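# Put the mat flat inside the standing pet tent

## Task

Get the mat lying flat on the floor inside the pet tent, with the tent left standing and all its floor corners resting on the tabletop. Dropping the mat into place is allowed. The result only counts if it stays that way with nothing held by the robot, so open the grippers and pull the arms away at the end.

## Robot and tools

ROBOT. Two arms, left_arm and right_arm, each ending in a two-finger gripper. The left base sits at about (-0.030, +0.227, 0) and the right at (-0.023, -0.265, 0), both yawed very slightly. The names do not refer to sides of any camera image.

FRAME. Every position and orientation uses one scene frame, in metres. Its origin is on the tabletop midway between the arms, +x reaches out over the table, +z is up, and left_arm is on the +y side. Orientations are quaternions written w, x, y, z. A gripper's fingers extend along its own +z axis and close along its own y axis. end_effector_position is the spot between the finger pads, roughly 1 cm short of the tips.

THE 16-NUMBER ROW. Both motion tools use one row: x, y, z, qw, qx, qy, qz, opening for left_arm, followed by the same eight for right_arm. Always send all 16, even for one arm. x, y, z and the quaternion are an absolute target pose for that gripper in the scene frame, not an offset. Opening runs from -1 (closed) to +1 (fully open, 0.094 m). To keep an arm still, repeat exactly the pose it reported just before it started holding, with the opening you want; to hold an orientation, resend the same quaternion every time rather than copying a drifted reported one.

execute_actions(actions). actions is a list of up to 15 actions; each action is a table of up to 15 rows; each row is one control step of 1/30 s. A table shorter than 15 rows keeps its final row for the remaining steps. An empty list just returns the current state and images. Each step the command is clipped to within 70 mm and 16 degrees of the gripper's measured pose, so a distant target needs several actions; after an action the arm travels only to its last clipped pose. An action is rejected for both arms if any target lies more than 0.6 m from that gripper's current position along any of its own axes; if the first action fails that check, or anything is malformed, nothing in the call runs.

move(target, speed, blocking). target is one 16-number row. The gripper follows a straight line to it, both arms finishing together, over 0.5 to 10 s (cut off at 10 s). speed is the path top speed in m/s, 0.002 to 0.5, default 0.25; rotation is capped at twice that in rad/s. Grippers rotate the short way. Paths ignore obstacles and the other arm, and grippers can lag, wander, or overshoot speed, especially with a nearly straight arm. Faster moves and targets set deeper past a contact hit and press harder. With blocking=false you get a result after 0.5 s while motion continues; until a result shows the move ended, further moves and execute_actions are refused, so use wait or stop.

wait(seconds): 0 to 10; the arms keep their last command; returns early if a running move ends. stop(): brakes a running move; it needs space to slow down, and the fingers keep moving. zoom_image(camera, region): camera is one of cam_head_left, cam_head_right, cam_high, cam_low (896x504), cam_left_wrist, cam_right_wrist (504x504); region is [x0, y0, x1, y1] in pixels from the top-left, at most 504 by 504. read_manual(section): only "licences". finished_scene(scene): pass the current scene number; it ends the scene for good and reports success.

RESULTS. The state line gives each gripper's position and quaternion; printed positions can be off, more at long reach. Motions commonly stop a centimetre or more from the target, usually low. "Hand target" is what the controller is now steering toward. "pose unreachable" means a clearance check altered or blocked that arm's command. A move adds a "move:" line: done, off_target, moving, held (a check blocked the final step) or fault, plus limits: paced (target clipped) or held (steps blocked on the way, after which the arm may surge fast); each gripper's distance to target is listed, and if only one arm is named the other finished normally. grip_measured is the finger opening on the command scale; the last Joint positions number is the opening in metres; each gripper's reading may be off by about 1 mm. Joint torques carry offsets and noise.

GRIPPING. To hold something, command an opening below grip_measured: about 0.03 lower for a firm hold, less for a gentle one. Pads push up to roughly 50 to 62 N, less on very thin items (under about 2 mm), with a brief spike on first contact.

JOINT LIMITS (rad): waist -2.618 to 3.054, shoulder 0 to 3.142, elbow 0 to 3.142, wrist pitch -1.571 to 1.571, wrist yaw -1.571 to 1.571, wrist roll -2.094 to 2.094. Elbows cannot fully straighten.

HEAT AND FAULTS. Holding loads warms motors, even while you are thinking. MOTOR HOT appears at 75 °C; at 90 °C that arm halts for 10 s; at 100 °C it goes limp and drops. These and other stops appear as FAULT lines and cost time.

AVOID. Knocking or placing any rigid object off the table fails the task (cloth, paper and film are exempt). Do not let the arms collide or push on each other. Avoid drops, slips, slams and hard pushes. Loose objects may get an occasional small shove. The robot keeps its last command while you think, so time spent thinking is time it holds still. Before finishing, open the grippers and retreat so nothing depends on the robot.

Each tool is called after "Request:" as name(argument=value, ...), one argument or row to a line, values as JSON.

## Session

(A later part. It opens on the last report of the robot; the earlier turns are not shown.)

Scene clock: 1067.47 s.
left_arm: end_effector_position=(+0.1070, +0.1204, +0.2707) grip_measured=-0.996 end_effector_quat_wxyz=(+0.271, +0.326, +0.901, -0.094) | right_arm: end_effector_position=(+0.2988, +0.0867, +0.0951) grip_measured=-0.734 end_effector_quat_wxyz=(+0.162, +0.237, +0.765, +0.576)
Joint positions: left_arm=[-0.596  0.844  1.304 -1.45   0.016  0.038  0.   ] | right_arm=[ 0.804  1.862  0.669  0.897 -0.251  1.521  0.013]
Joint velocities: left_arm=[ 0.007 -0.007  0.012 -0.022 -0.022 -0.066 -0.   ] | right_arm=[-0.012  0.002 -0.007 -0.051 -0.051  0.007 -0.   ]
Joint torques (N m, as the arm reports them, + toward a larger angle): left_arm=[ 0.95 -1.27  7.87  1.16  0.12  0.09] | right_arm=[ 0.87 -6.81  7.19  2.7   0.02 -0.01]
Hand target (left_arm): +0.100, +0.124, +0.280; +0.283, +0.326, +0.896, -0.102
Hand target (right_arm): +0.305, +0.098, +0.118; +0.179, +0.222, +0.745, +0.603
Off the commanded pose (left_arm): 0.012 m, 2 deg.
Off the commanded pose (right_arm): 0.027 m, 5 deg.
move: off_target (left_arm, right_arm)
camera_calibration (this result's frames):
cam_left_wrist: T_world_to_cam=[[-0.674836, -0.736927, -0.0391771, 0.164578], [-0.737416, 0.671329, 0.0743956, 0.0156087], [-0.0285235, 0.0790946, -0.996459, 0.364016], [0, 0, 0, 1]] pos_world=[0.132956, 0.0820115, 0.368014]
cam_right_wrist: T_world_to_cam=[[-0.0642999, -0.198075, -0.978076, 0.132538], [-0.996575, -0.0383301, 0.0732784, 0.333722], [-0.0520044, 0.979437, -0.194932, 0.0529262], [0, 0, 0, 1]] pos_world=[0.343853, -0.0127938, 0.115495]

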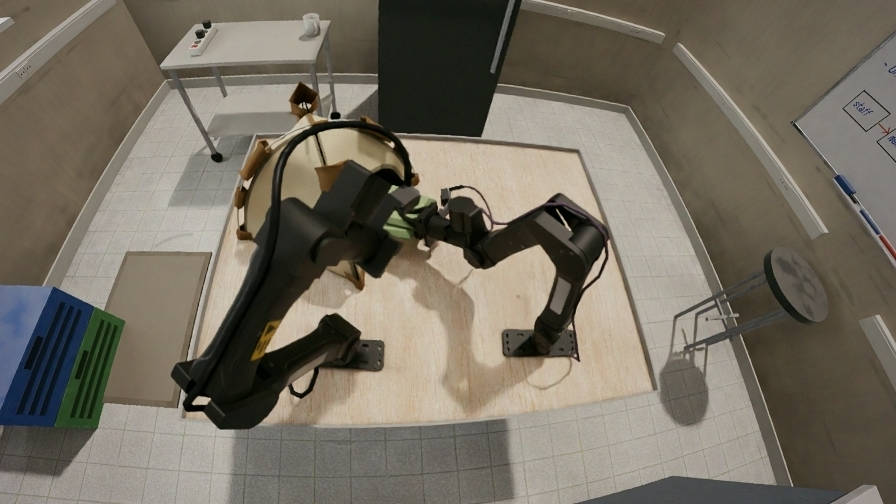

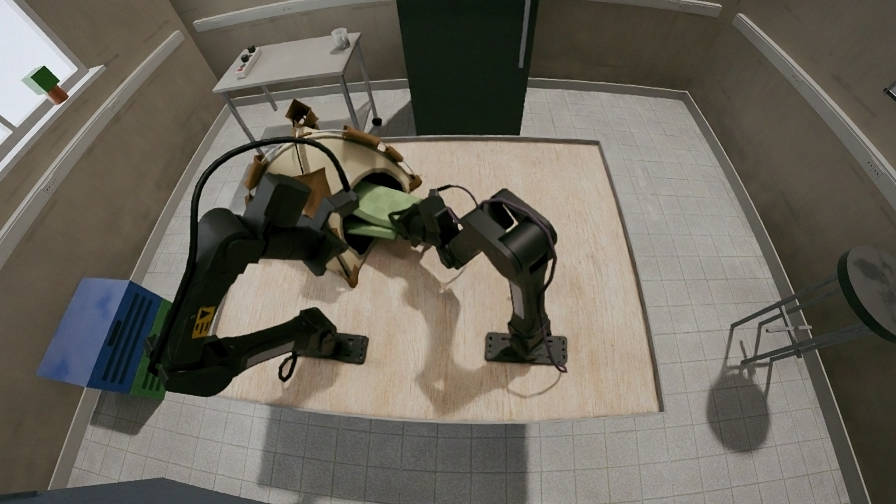

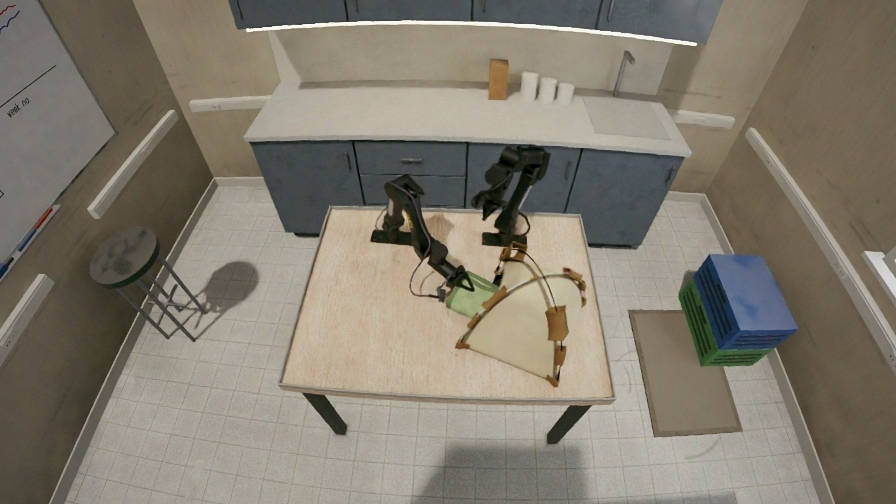

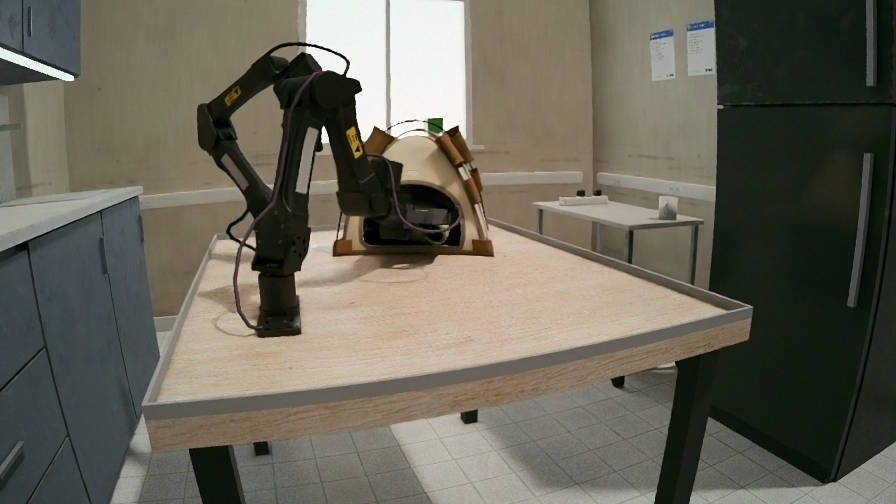

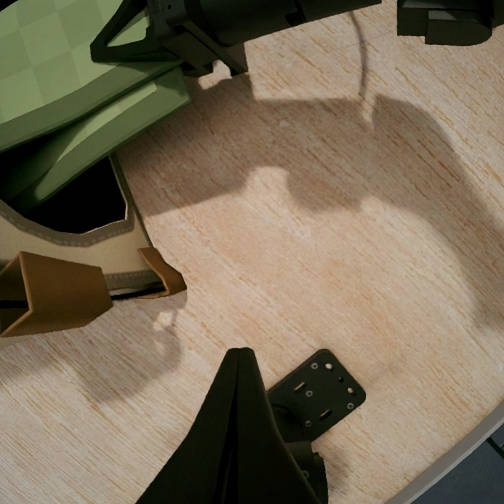

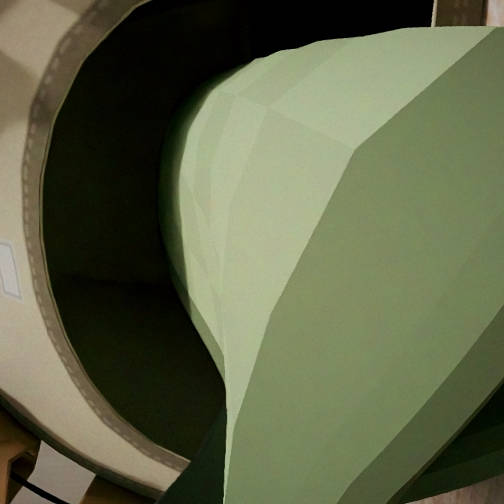

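Request:
move(
  target=[0.10,0.125,0.28,0.2826,0.3262,0.8962,-0.1028,-1.0, 0.371,0.188,0.112,0.1863,0.2143,0.7236,0.6291,-0.765],
  speed=0.1,
)

Request:
zoom_image(
  camera="cam_low",
  region=[325, 160, 505, 280],
)

Request:
zoom_image(
  camera="cam_head_right",
  region=[300, 130, 500, 300],
)

Scene clock: 1127.17 s.
left_arm: end_effector_position=(+0.1070, +0.1209, +0.2705) grip_measured=-0.996 end_effector_quat_wxyz=(+0.270, +0.326, +0.901, -0.094) | right_arm: end_effector_position=(+0.3670, +0.1780, +0.0946) grip_measured=-0.734 end_effector_quat_wxyz=(+0.179, +0.225, +0.736, +0.613)
Joint positions: left_arm=[-0.59   0.844  1.304 -1.452  0.02   0.043  0.   ] | right_arm=[ 0.856  2.222  1.141  0.892 -0.201  1.546  0.013]
Joint velocities: left_arm=[-0.007 -0.027 -0.012  0.022  0.022 -0.051  0.   ] | right_arm=[-0.002  0.007 -0.002 -0.066  0.037  0.007 -0.001]
Joint torques (N m, as the arm reports them, + toward a larger angle): left_arm=[ 0.85 -1.32  7.61  1.18  0.1   0.06] | right_arm=[  0.91 -10.36   7.69   2.32   0.05   0.02]
Hand target (left_arm): +0.100, +0.125, +0.280; +0.283, +0.326, +0.896, -0.103
Hand target (right_arm): +0.369, +0.188, +0.112; +0.186, +0.215, +0.723, +0.629
Off the commanded pose (left_arm): 0.012 m, 2 deg.
Off the commanded pose (right_arm): 0.020 m, 3 deg.
move: off_target (left_arm, right_arm)
camera_calibration (this result's frames):
cam_left_wrist: T_world_to_cam=[[-0.675152, -0.736686, -0.038258, 0.164607], [-0.737064, 0.671564, 0.0757501, 0.014854], [-0.0301114, 0.0793414, -0.996393, 0.363907], [0, 0, 0, 1]] pos_world=[0.133041, 0.0824154, 0.367766]
cam_right_wrist: T_world_to_cam=[[-0.0000341383, -0.120672, -0.992692, 0.118596], [-0.99922, -0.0392001, 0.00479956, 0.412813], [-0.0394929, 0.991918, -0.120577, -0.0468872], [0, 0, 0, 1]] pos_world=[0.410643, 0.0770019, 0.110094]

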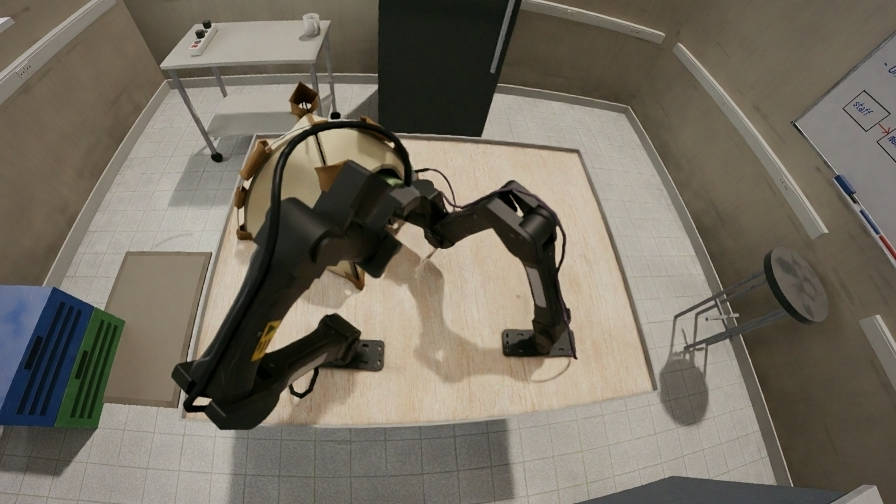

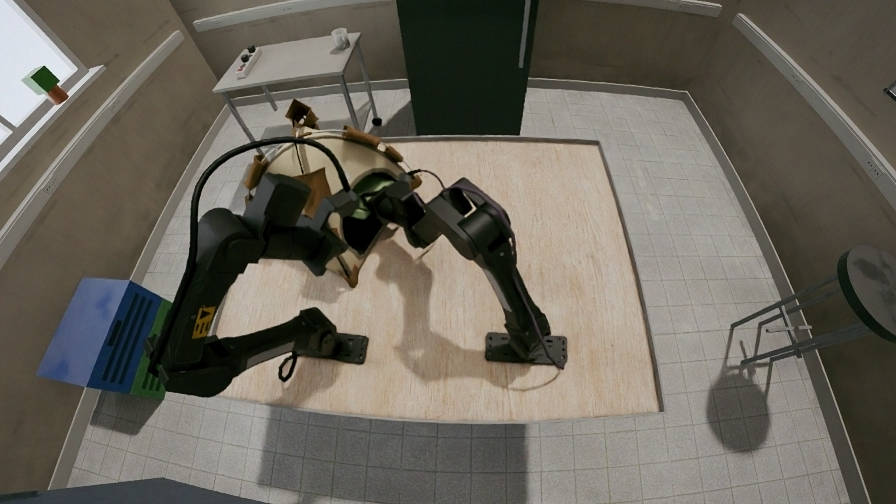

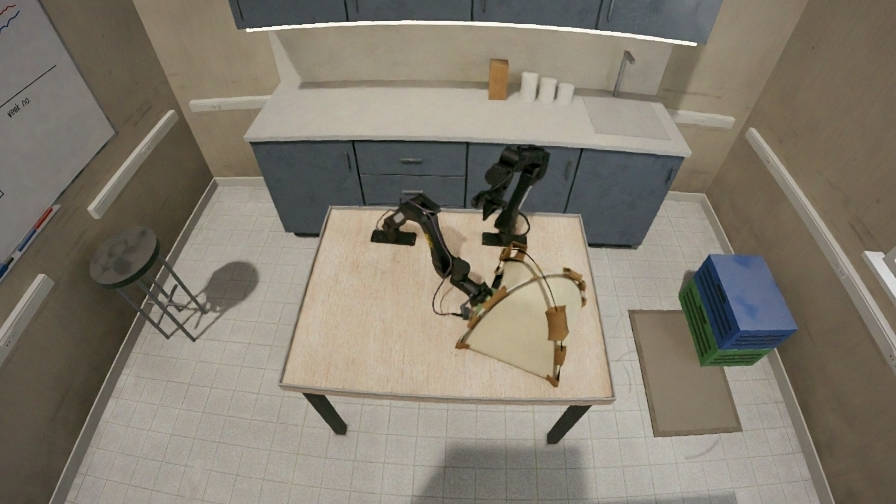

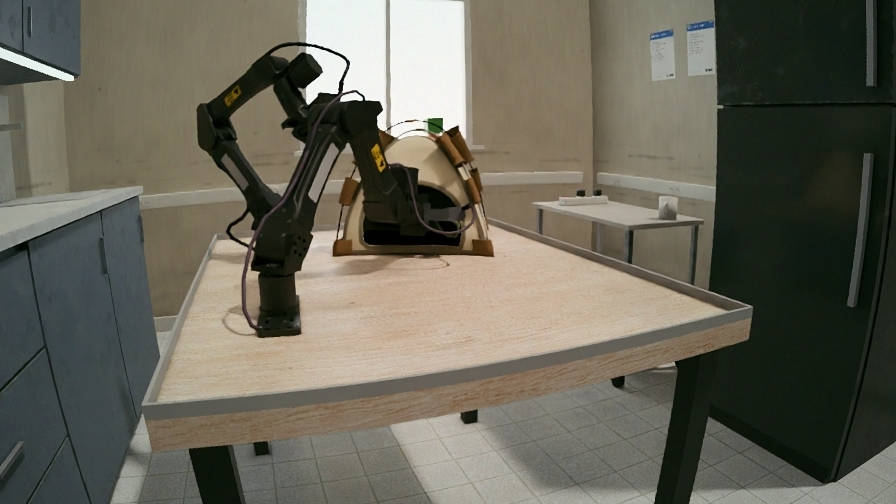

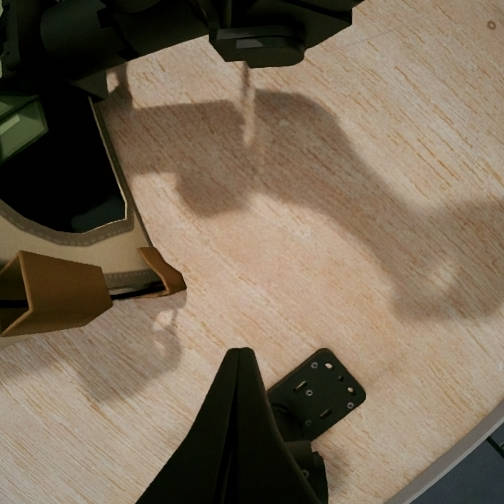

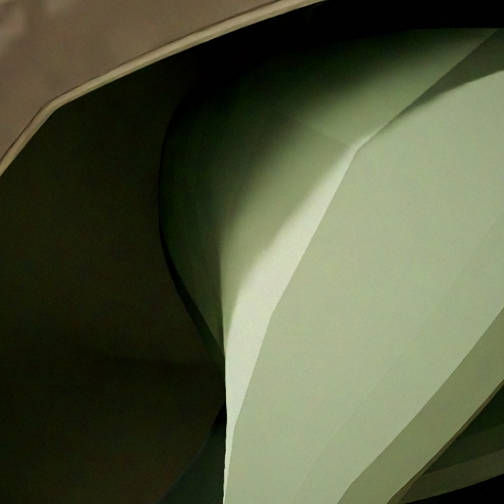

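Region (325, 160, 505, 280) of cam_low's 896x504 image, scaled by 2.800, with more detail than that image has.

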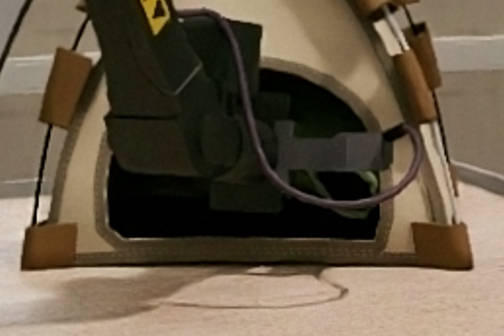

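Region (300, 130, 500, 300) of cam_head_right's 896x504 image, scaled by 2.520, with more detail than that image has; it fills the top 428 rows of this view, and the rest is white.

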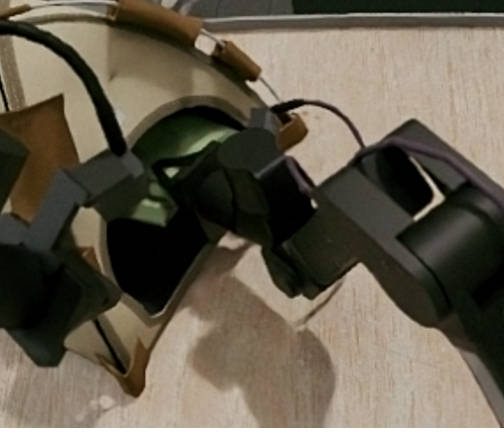

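Request:
move(
  target=[0.10,0.125,0.28,0.2826,0.3262,0.8962,-0.1028,-1.0, 0.343,0.196,0.100,0.4516,-0.0180,0.6882,0.5677,-0.765],
  speed=0.2,
)

Request:
zoom_image(
  camera="cam_low",
  region=[325, 160, 505, 280],
)

Request:
zoom_image(
  camera="cam_head_right",
  region=[300, 130, 500, 300],
)

Scene clock: 1150.50 s.
left_arm: end_effector_position=(+0.1069, +0.1207, +0.2705) grip_measured=-0.996 end_effector_quat_wxyz=(+0.270, +0.327, +0.901, -0.094) | right_arm: end_effector_position=(+0.3485, +0.1934, +0.0897) grip_measured=-0.734 end_effector_quat_wxyz=(+0.438, -0.009, +0.705, +0.558)
Joint positions: left_arm=[-0.59   0.844  1.304 -1.452  0.021  0.043  0.   ] | right_arm=[ 0.944  2.369  1.11   1.265 -0.043  0.893  0.013]
Joint velocities: left_arm=[-0.007 -0.002  0.002  0.066 -0.066 -0.022  0.001] | right_arm=[-0.017 -0.017  0.007  0.022 -0.095 -0.066  0.   ]
Joint torques (N m, as the arm reports them, + toward a larger angle): left_arm=[ 0.85 -1.41  7.7   1.19  0.14  0.11] | right_arm=[  0.93 -10.5    3.72   2.76   0.06  -0.11]
Hand target (left_arm): +0.100, +0.125, +0.280; +0.283, +0.326, +0.896, -0.103
Hand target (right_arm): +0.343, +0.196, +0.100; +0.451, -0.016, +0.689, +0.567
Off the commanded pose (left_arm): 0.012 m, 2 deg.
Off the commanded pose (right_arm): 0.012 m, 3 deg.
move: off_target (left_arm, right_arm)
camera_calibration (this result's frames):
cam_left_wrist: T_world_to_cam=[[-0.675934, -0.73598, -0.0380401, 0.164411], [-0.736345, 0.672356, 0.0757138, 0.0147022], [-0.0301473, 0.0791882, -0.996404, 0.36394], [0, 0, 0, 1]] pos_world=[0.132929, 0.0822983, 0.367773]
cam_right_wrist: T_world_to_cam=[[0.597502, -0.34696, -0.722918, -0.0731411], [-0.791234, -0.108773, -0.601762, 0.390379], [0.130154, 0.931551, -0.339518, -0.0912325], [0, 0, 0, 1]] pos_world=[0.364457, 0.102073, 0.151065]

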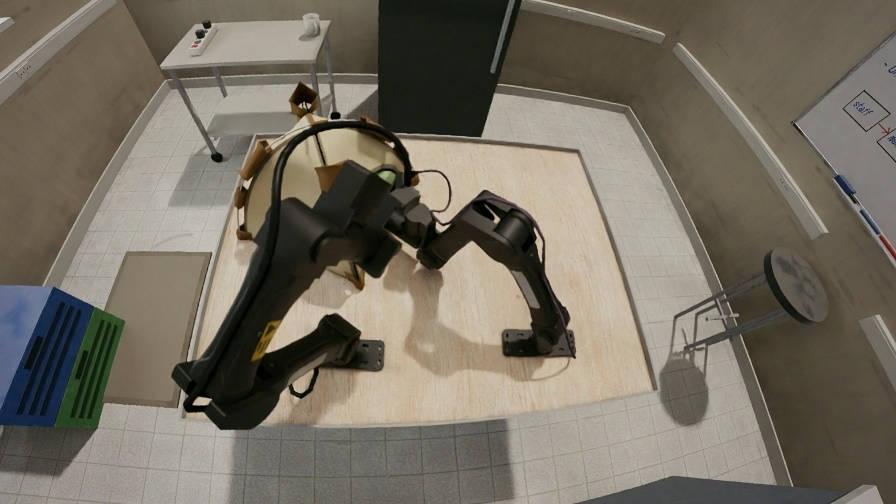

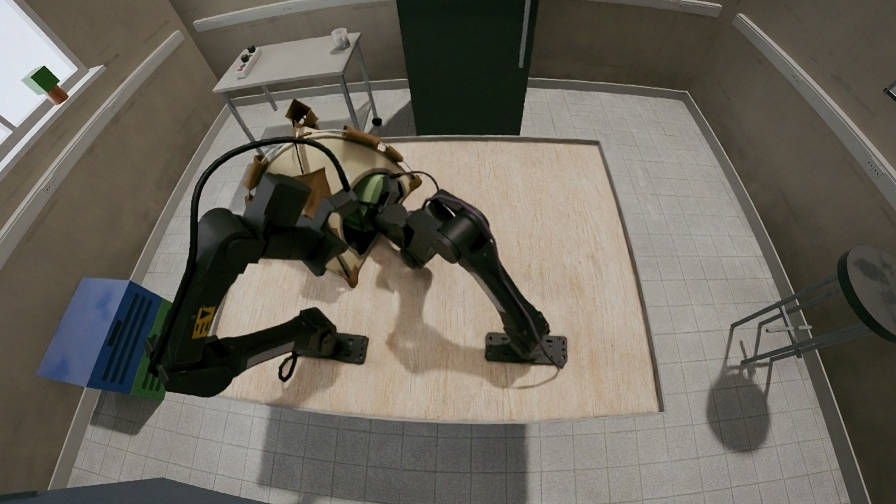

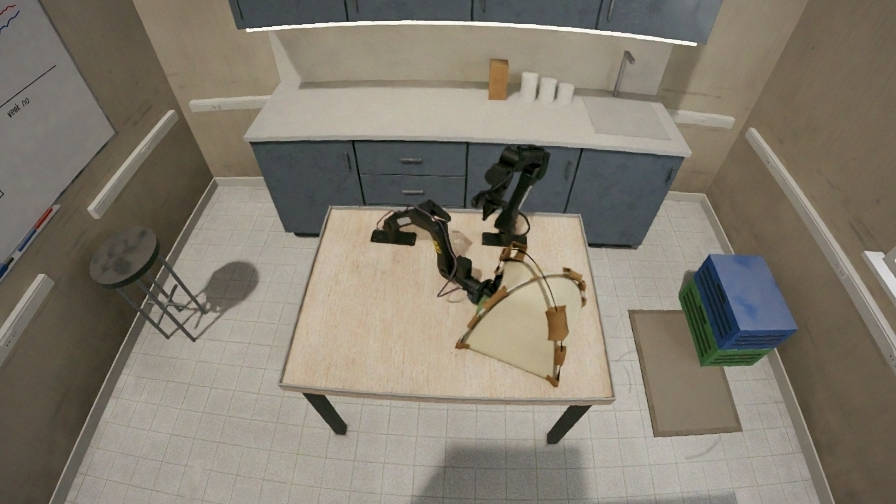

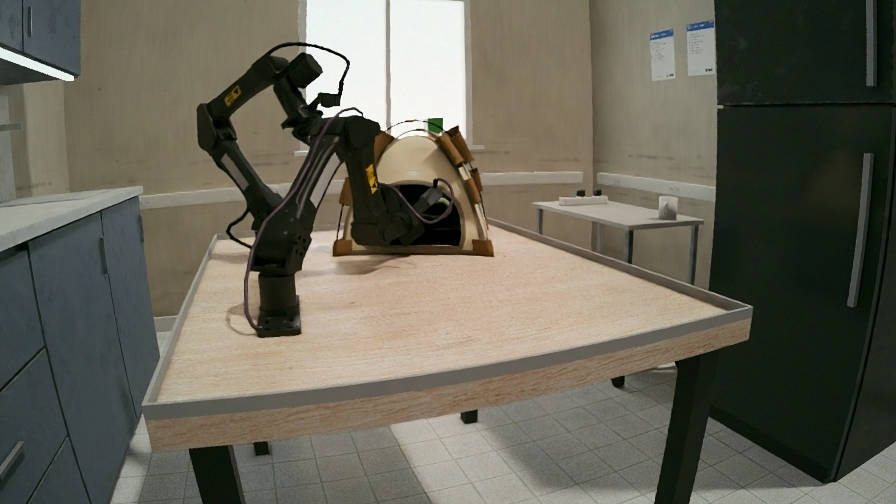

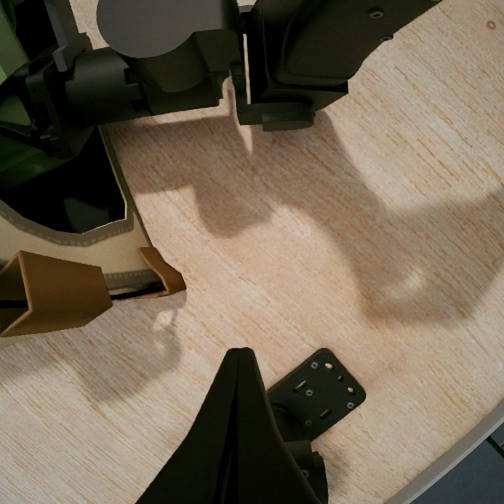

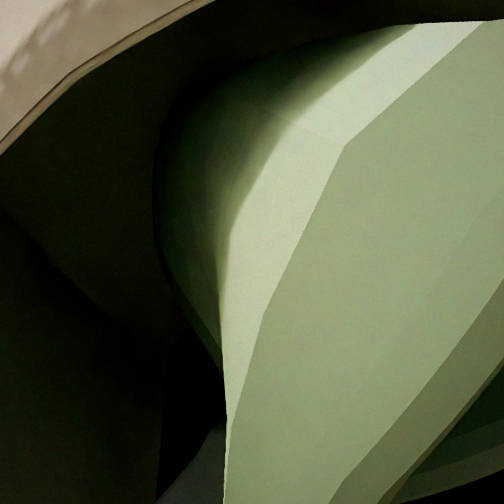

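Region (325, 160, 505, 280) of cam_low's 896x504 image, scaled by 2.800, with more detail than that image has.

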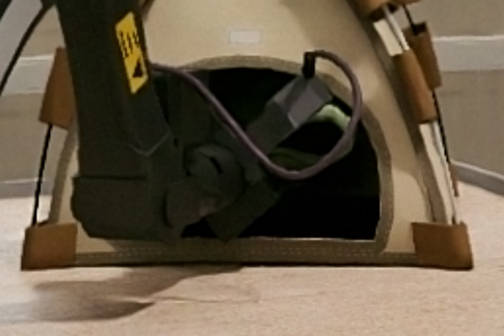

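Region (300, 130, 500, 300) of cam_head_right's 896x504 image, scaled by 2.520, with more detail than that image has; it fills the top 428 rows of this view, and the rest is white.

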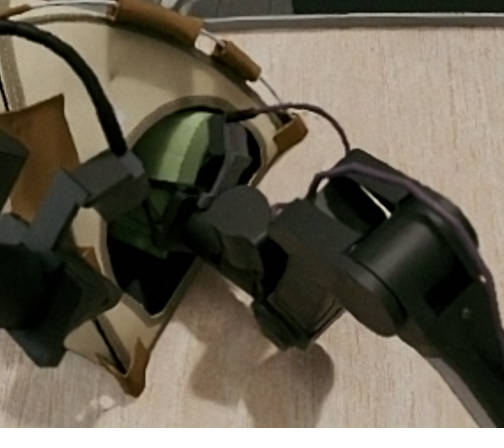

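Request:
move(
  target=[0.10,0.125,0.28,0.2826,0.3262,0.8962,-0.1028,-1.0, 0.3245,0.2035,0.088,0.6788,-0.3546,0.5674,0.3022,-0.765],
  speed=0.2,
)

Request:
zoom_image(
  camera="cam_low",
  region=[325, 160, 505, 280],
)

Request:
zoom_image(
  camera="cam_head_right",
  region=[300, 130, 500, 300],
)

Scene clock: 1159.77 s.
left_arm: end_effector_position=(+0.1069, +0.1207, +0.2705) grip_measured=-0.996 end_effector_quat_wxyz=(+0.270, +0.327, +0.901, -0.094) | right_arm: end_effector_position=(+0.3326, +0.2005, +0.0871) grip_measured=-0.734 end_effector_quat_wxyz=(+0.676, -0.348, +0.577, +0.299)
Joint positions: left_arm=[-0.59   0.844  1.304 -1.452  0.021  0.043  0.   ] | right_arm=[ 0.967  2.443  1.11   1.424 -0.062 -0.12   0.013]
Joint velocities: left_arm=[ 0.007 -0.002 -0.007 -0.022  0.022 -0.051  0.   ] | right_arm=[-0.017 -0.007  0.007 -0.051 -0.022 -0.095  0.001]
Joint torques (N m, as the arm reports them, + toward a larger angle): left_arm=[ 0.82 -1.39  7.64  1.17  0.1   0.11] | right_arm=[  0.96 -10.16   3.23   2.51  -0.02  -0.1 ]
Hand target (left_arm): +0.100, +0.125, +0.280; +0.283, +0.326, +0.896, -0.103
Hand target (right_arm): +0.324, +0.203, +0.088; +0.679, -0.354, +0.568, +0.302
Off the commanded pose (left_arm): 0.012 m, 2 deg.
Off the commanded pose (right_arm): 0.009 m, 1 deg.
move: off_target (left_arm)
camera_calibration (this result's frames):
cam_left_wrist: T_world_to_cam=[[-0.675934, -0.73598, -0.0380401, 0.164411], [-0.736345, 0.672356, 0.0757138, 0.0147022], [-0.0301473, 0.0791882, -0.996404, 0.36394], [0, 0, 0, 1]] pos_world=[0.132929, 0.0822983, 0.367773]
cam_right_wrist: T_world_to_cam=[[0.835582, -0.507354, 0.210702, -0.19139], [-0.109721, -0.529931, -0.840913, 0.255597], [0.538298, 0.679533, -0.498468, -0.168048], [0, 0, 0, 1]] pos_world=[0.278426, 0.152541, 0.171494]

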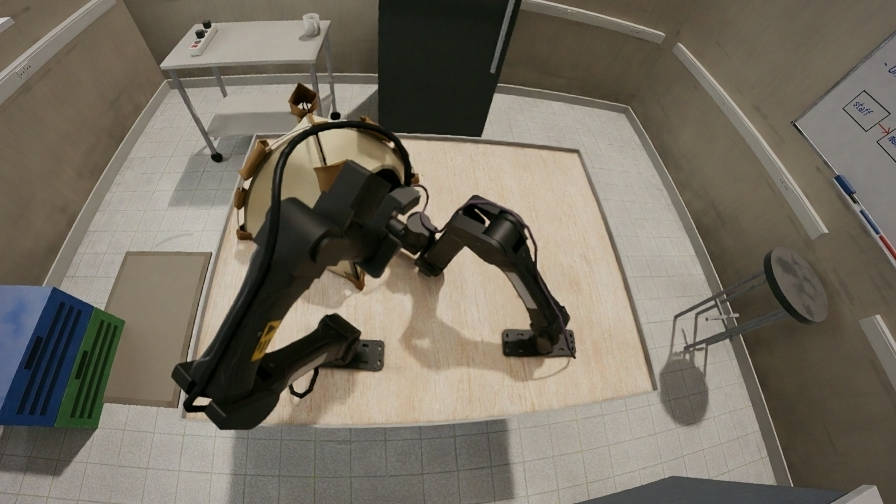

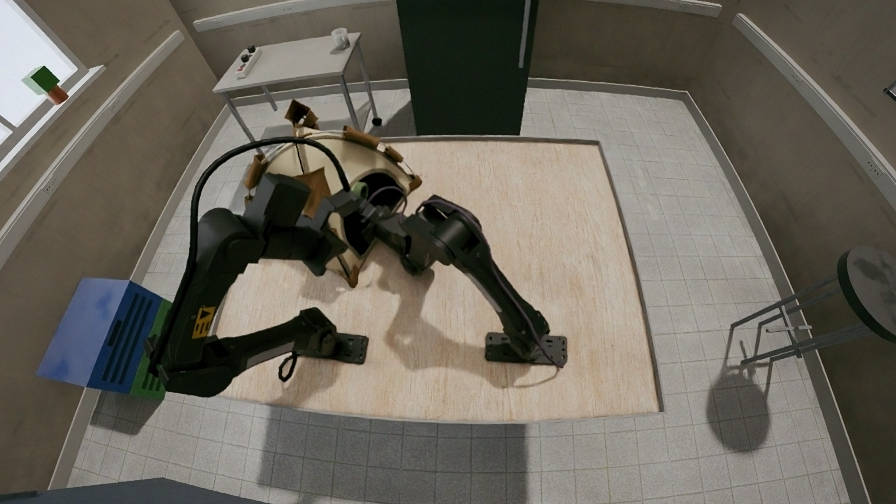

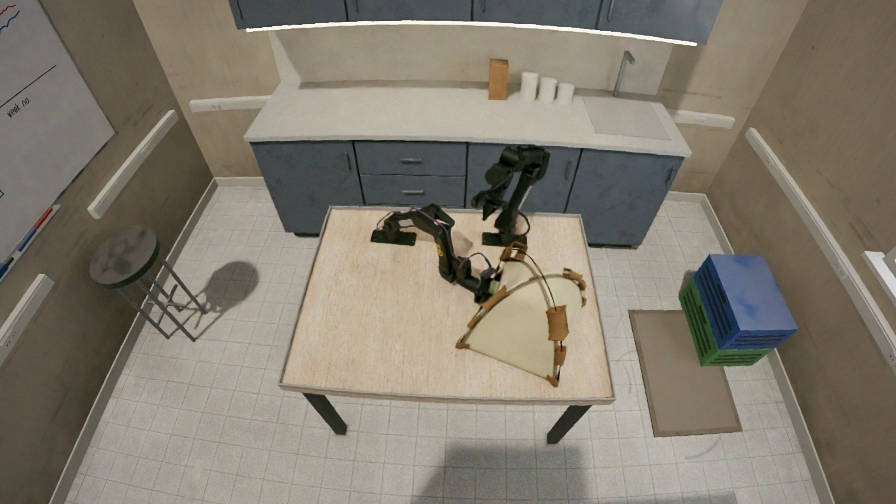

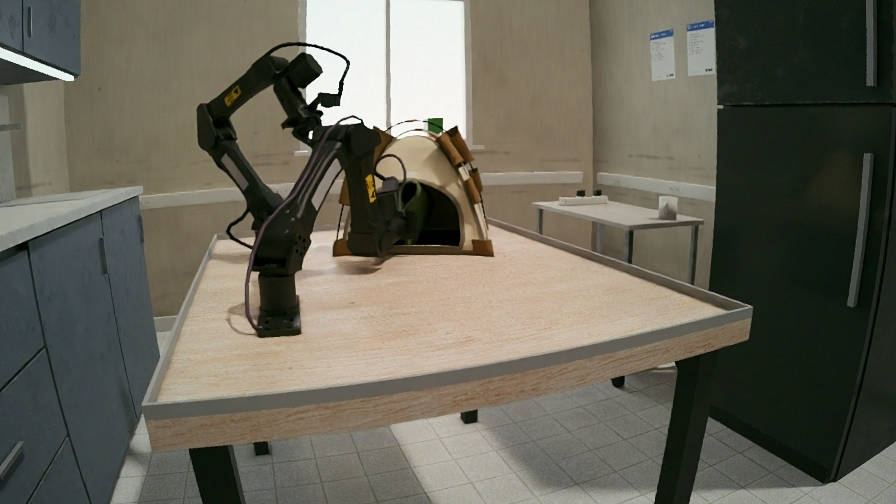

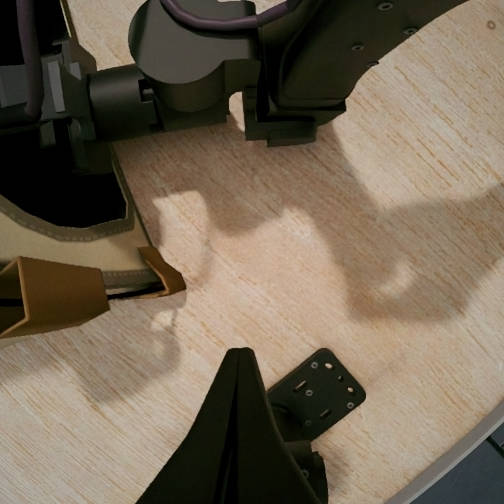

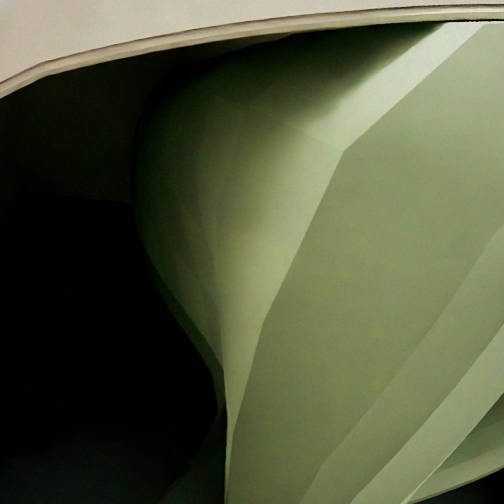

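Region (325, 160, 505, 280) of cam_low's 896x504 image, scaled by 2.800, with more detail than that image has.

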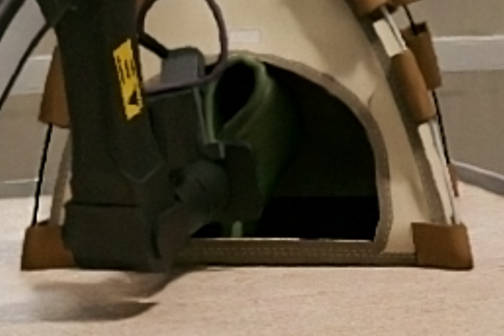

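Region (300, 130, 500, 300) of cam_head_right's 896x504 image, scaled by 2.520, with more detail than that image has; it fills the top 428 rows of this view, and the rest is white.

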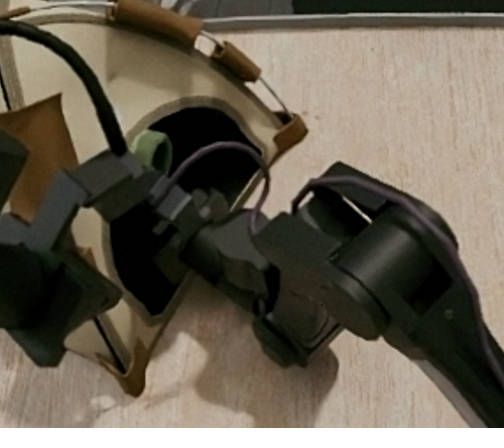

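Request:
move(
  target=[0.10,0.125,0.28,0.2826,0.3262,0.8962,-0.1028,-1.0, 0.308,0.212,0.080,0.6899,-0.4238,0.5425,0.2241,-0.765],
  speed=0.12,
)

Request:
zoom_image(
  camera="cam_low",
  region=[325, 160, 505, 280],
)

Scene clock: 1169.53 s.
left_arm: end_effector_position=(+0.1069, +0.1207, +0.2705) grip_measured=-0.996 end_effector_quat_wxyz=(+0.270, +0.327, +0.901, -0.094) | right_arm: end_effector_position=(+0.3157, +0.2108, +0.0843) grip_measured=-0.734 end_effector_quat_wxyz=(+0.700, -0.412, +0.537, +0.229)
Joint positions: left_arm=[-0.59   0.844  1.304 -1.452  0.021  0.043  0.   ] | right_arm=[ 1.011  2.443  1.101  1.426 -0.029 -0.336  0.013]
Joint velocities: left_arm=[-0.002 -0.012  0.002  0.037  0.007  0.022  0.001] | right_arm=[-0.002 -0.002 -0.002  0.022  0.007 -0.051  0.   ]
Joint torques (N m, as the arm reports them, + toward a larger angle): left_arm=[ 0.83 -1.38  7.72  1.2   0.12  0.1 ] | right_arm=[  1.08 -11.99   2.09   1.9    0.02  -0.1 ]
Hand target (left_arm): +0.100, +0.125, +0.280; +0.283, +0.326, +0.896, -0.103
Hand target (right_arm): +0.308, +0.212, +0.080; +0.690, -0.424, +0.542, +0.224
Off the commanded pose (left_arm): 0.012 m, 2 deg.
Off the commanded pose (right_arm): 0.009 m, 2 deg.
move: off_target (left_arm)
camera_calibration (this result's frames):
cam_left_wrist: T_world_to_cam=[[-0.675934, -0.73598, -0.0380401, 0.164411], [-0.736345, 0.672356, 0.0757138, 0.0147022], [-0.0301473, 0.0791882, -0.996404, 0.36394], [0, 0, 0, 1]] pos_world=[0.132929, 0.0822983, 0.367773]
cam_right_wrist: T_world_to_cam=[[0.77881, -0.474616, 0.410115, -0.177191], [0.0229291, -0.631841, -0.774758, 0.230893], [0.626841, 0.612793, -0.481202, -0.182722], [0, 0, 0, 1]] pos_world=[0.247241, 0.173761, 0.163628]

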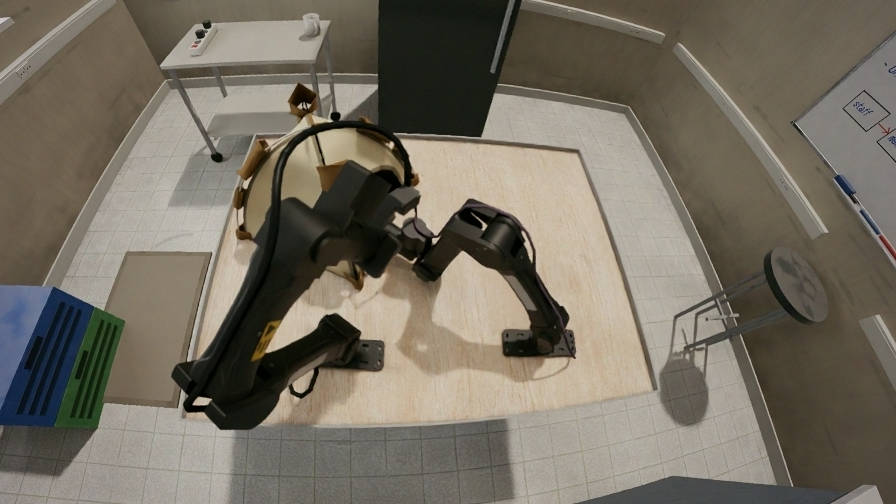

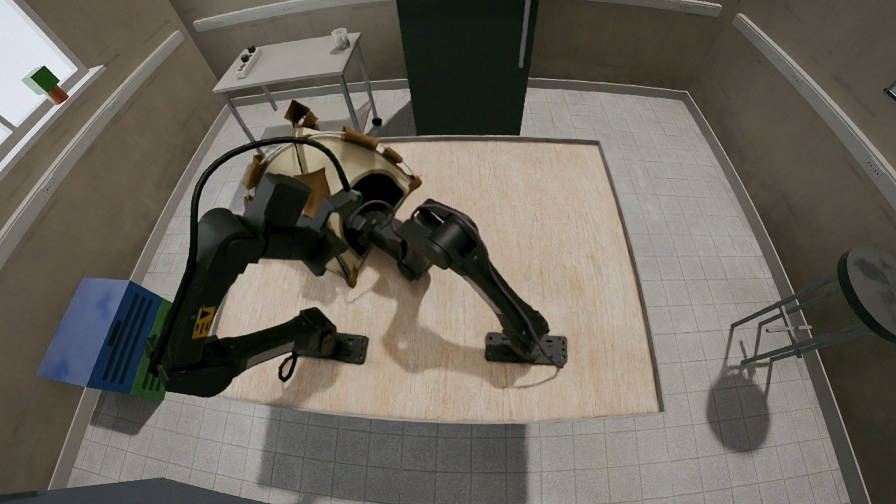

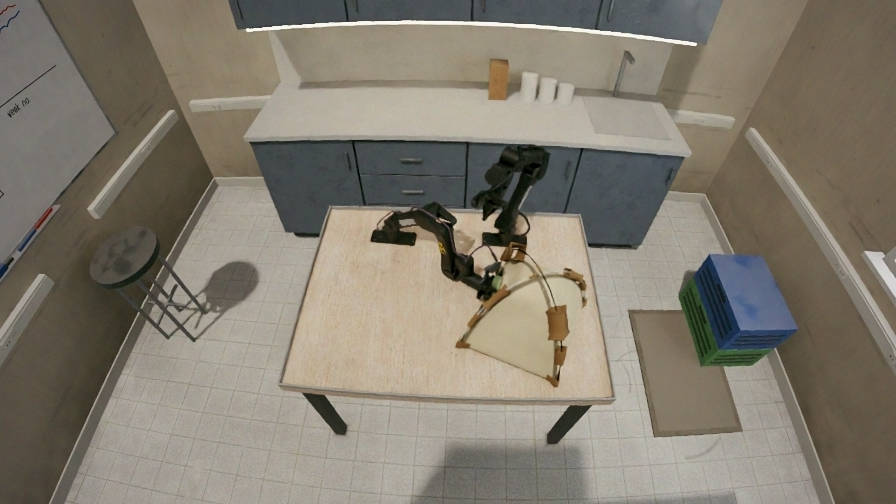

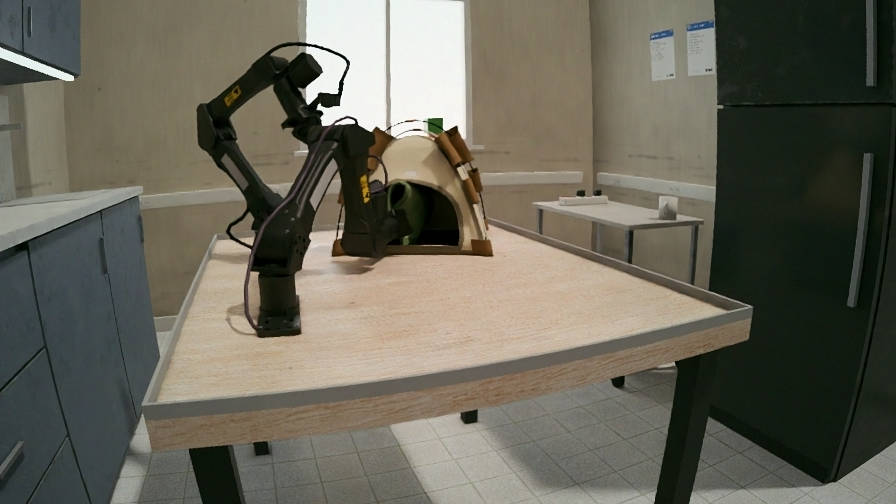

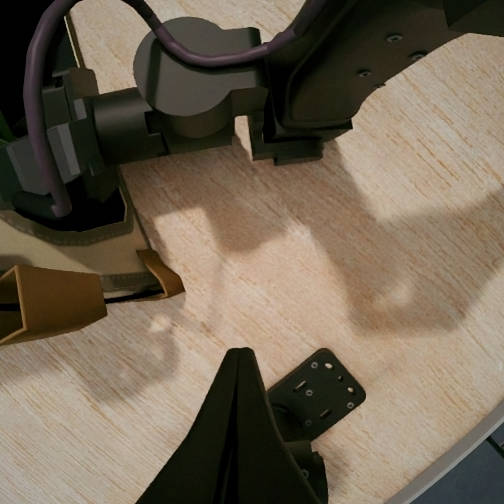

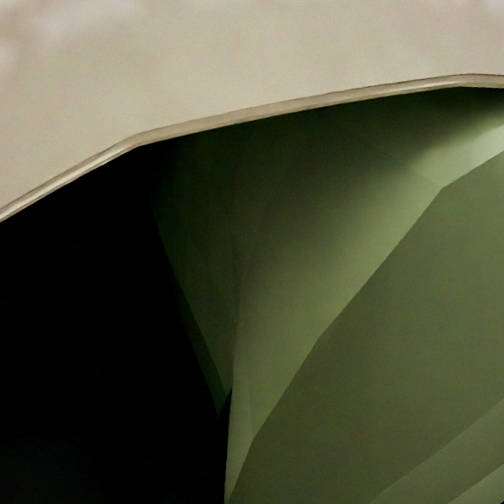

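Region (325, 160, 505, 280) of cam_low's 896x504 image, scaled by 2.800, with more detail than that image has.

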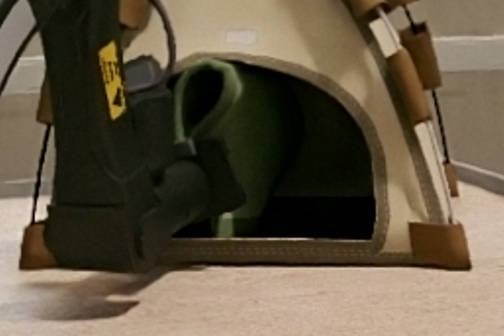

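Request:
zoom_image(
  camera="cam_low",
  region=[375, 170, 465, 255],
)

Region (375, 170, 465, 255) of cam_low's 896x504 image, scaled by 5.600, with more detail than that image has.

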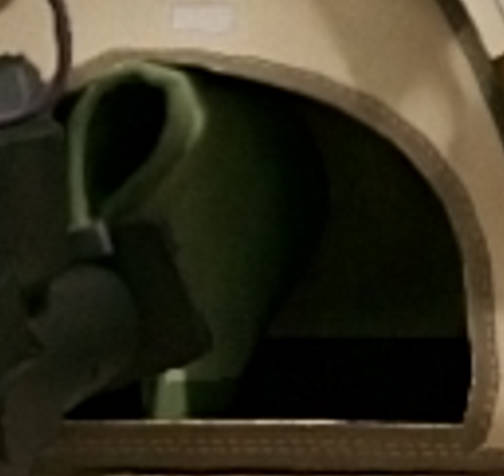

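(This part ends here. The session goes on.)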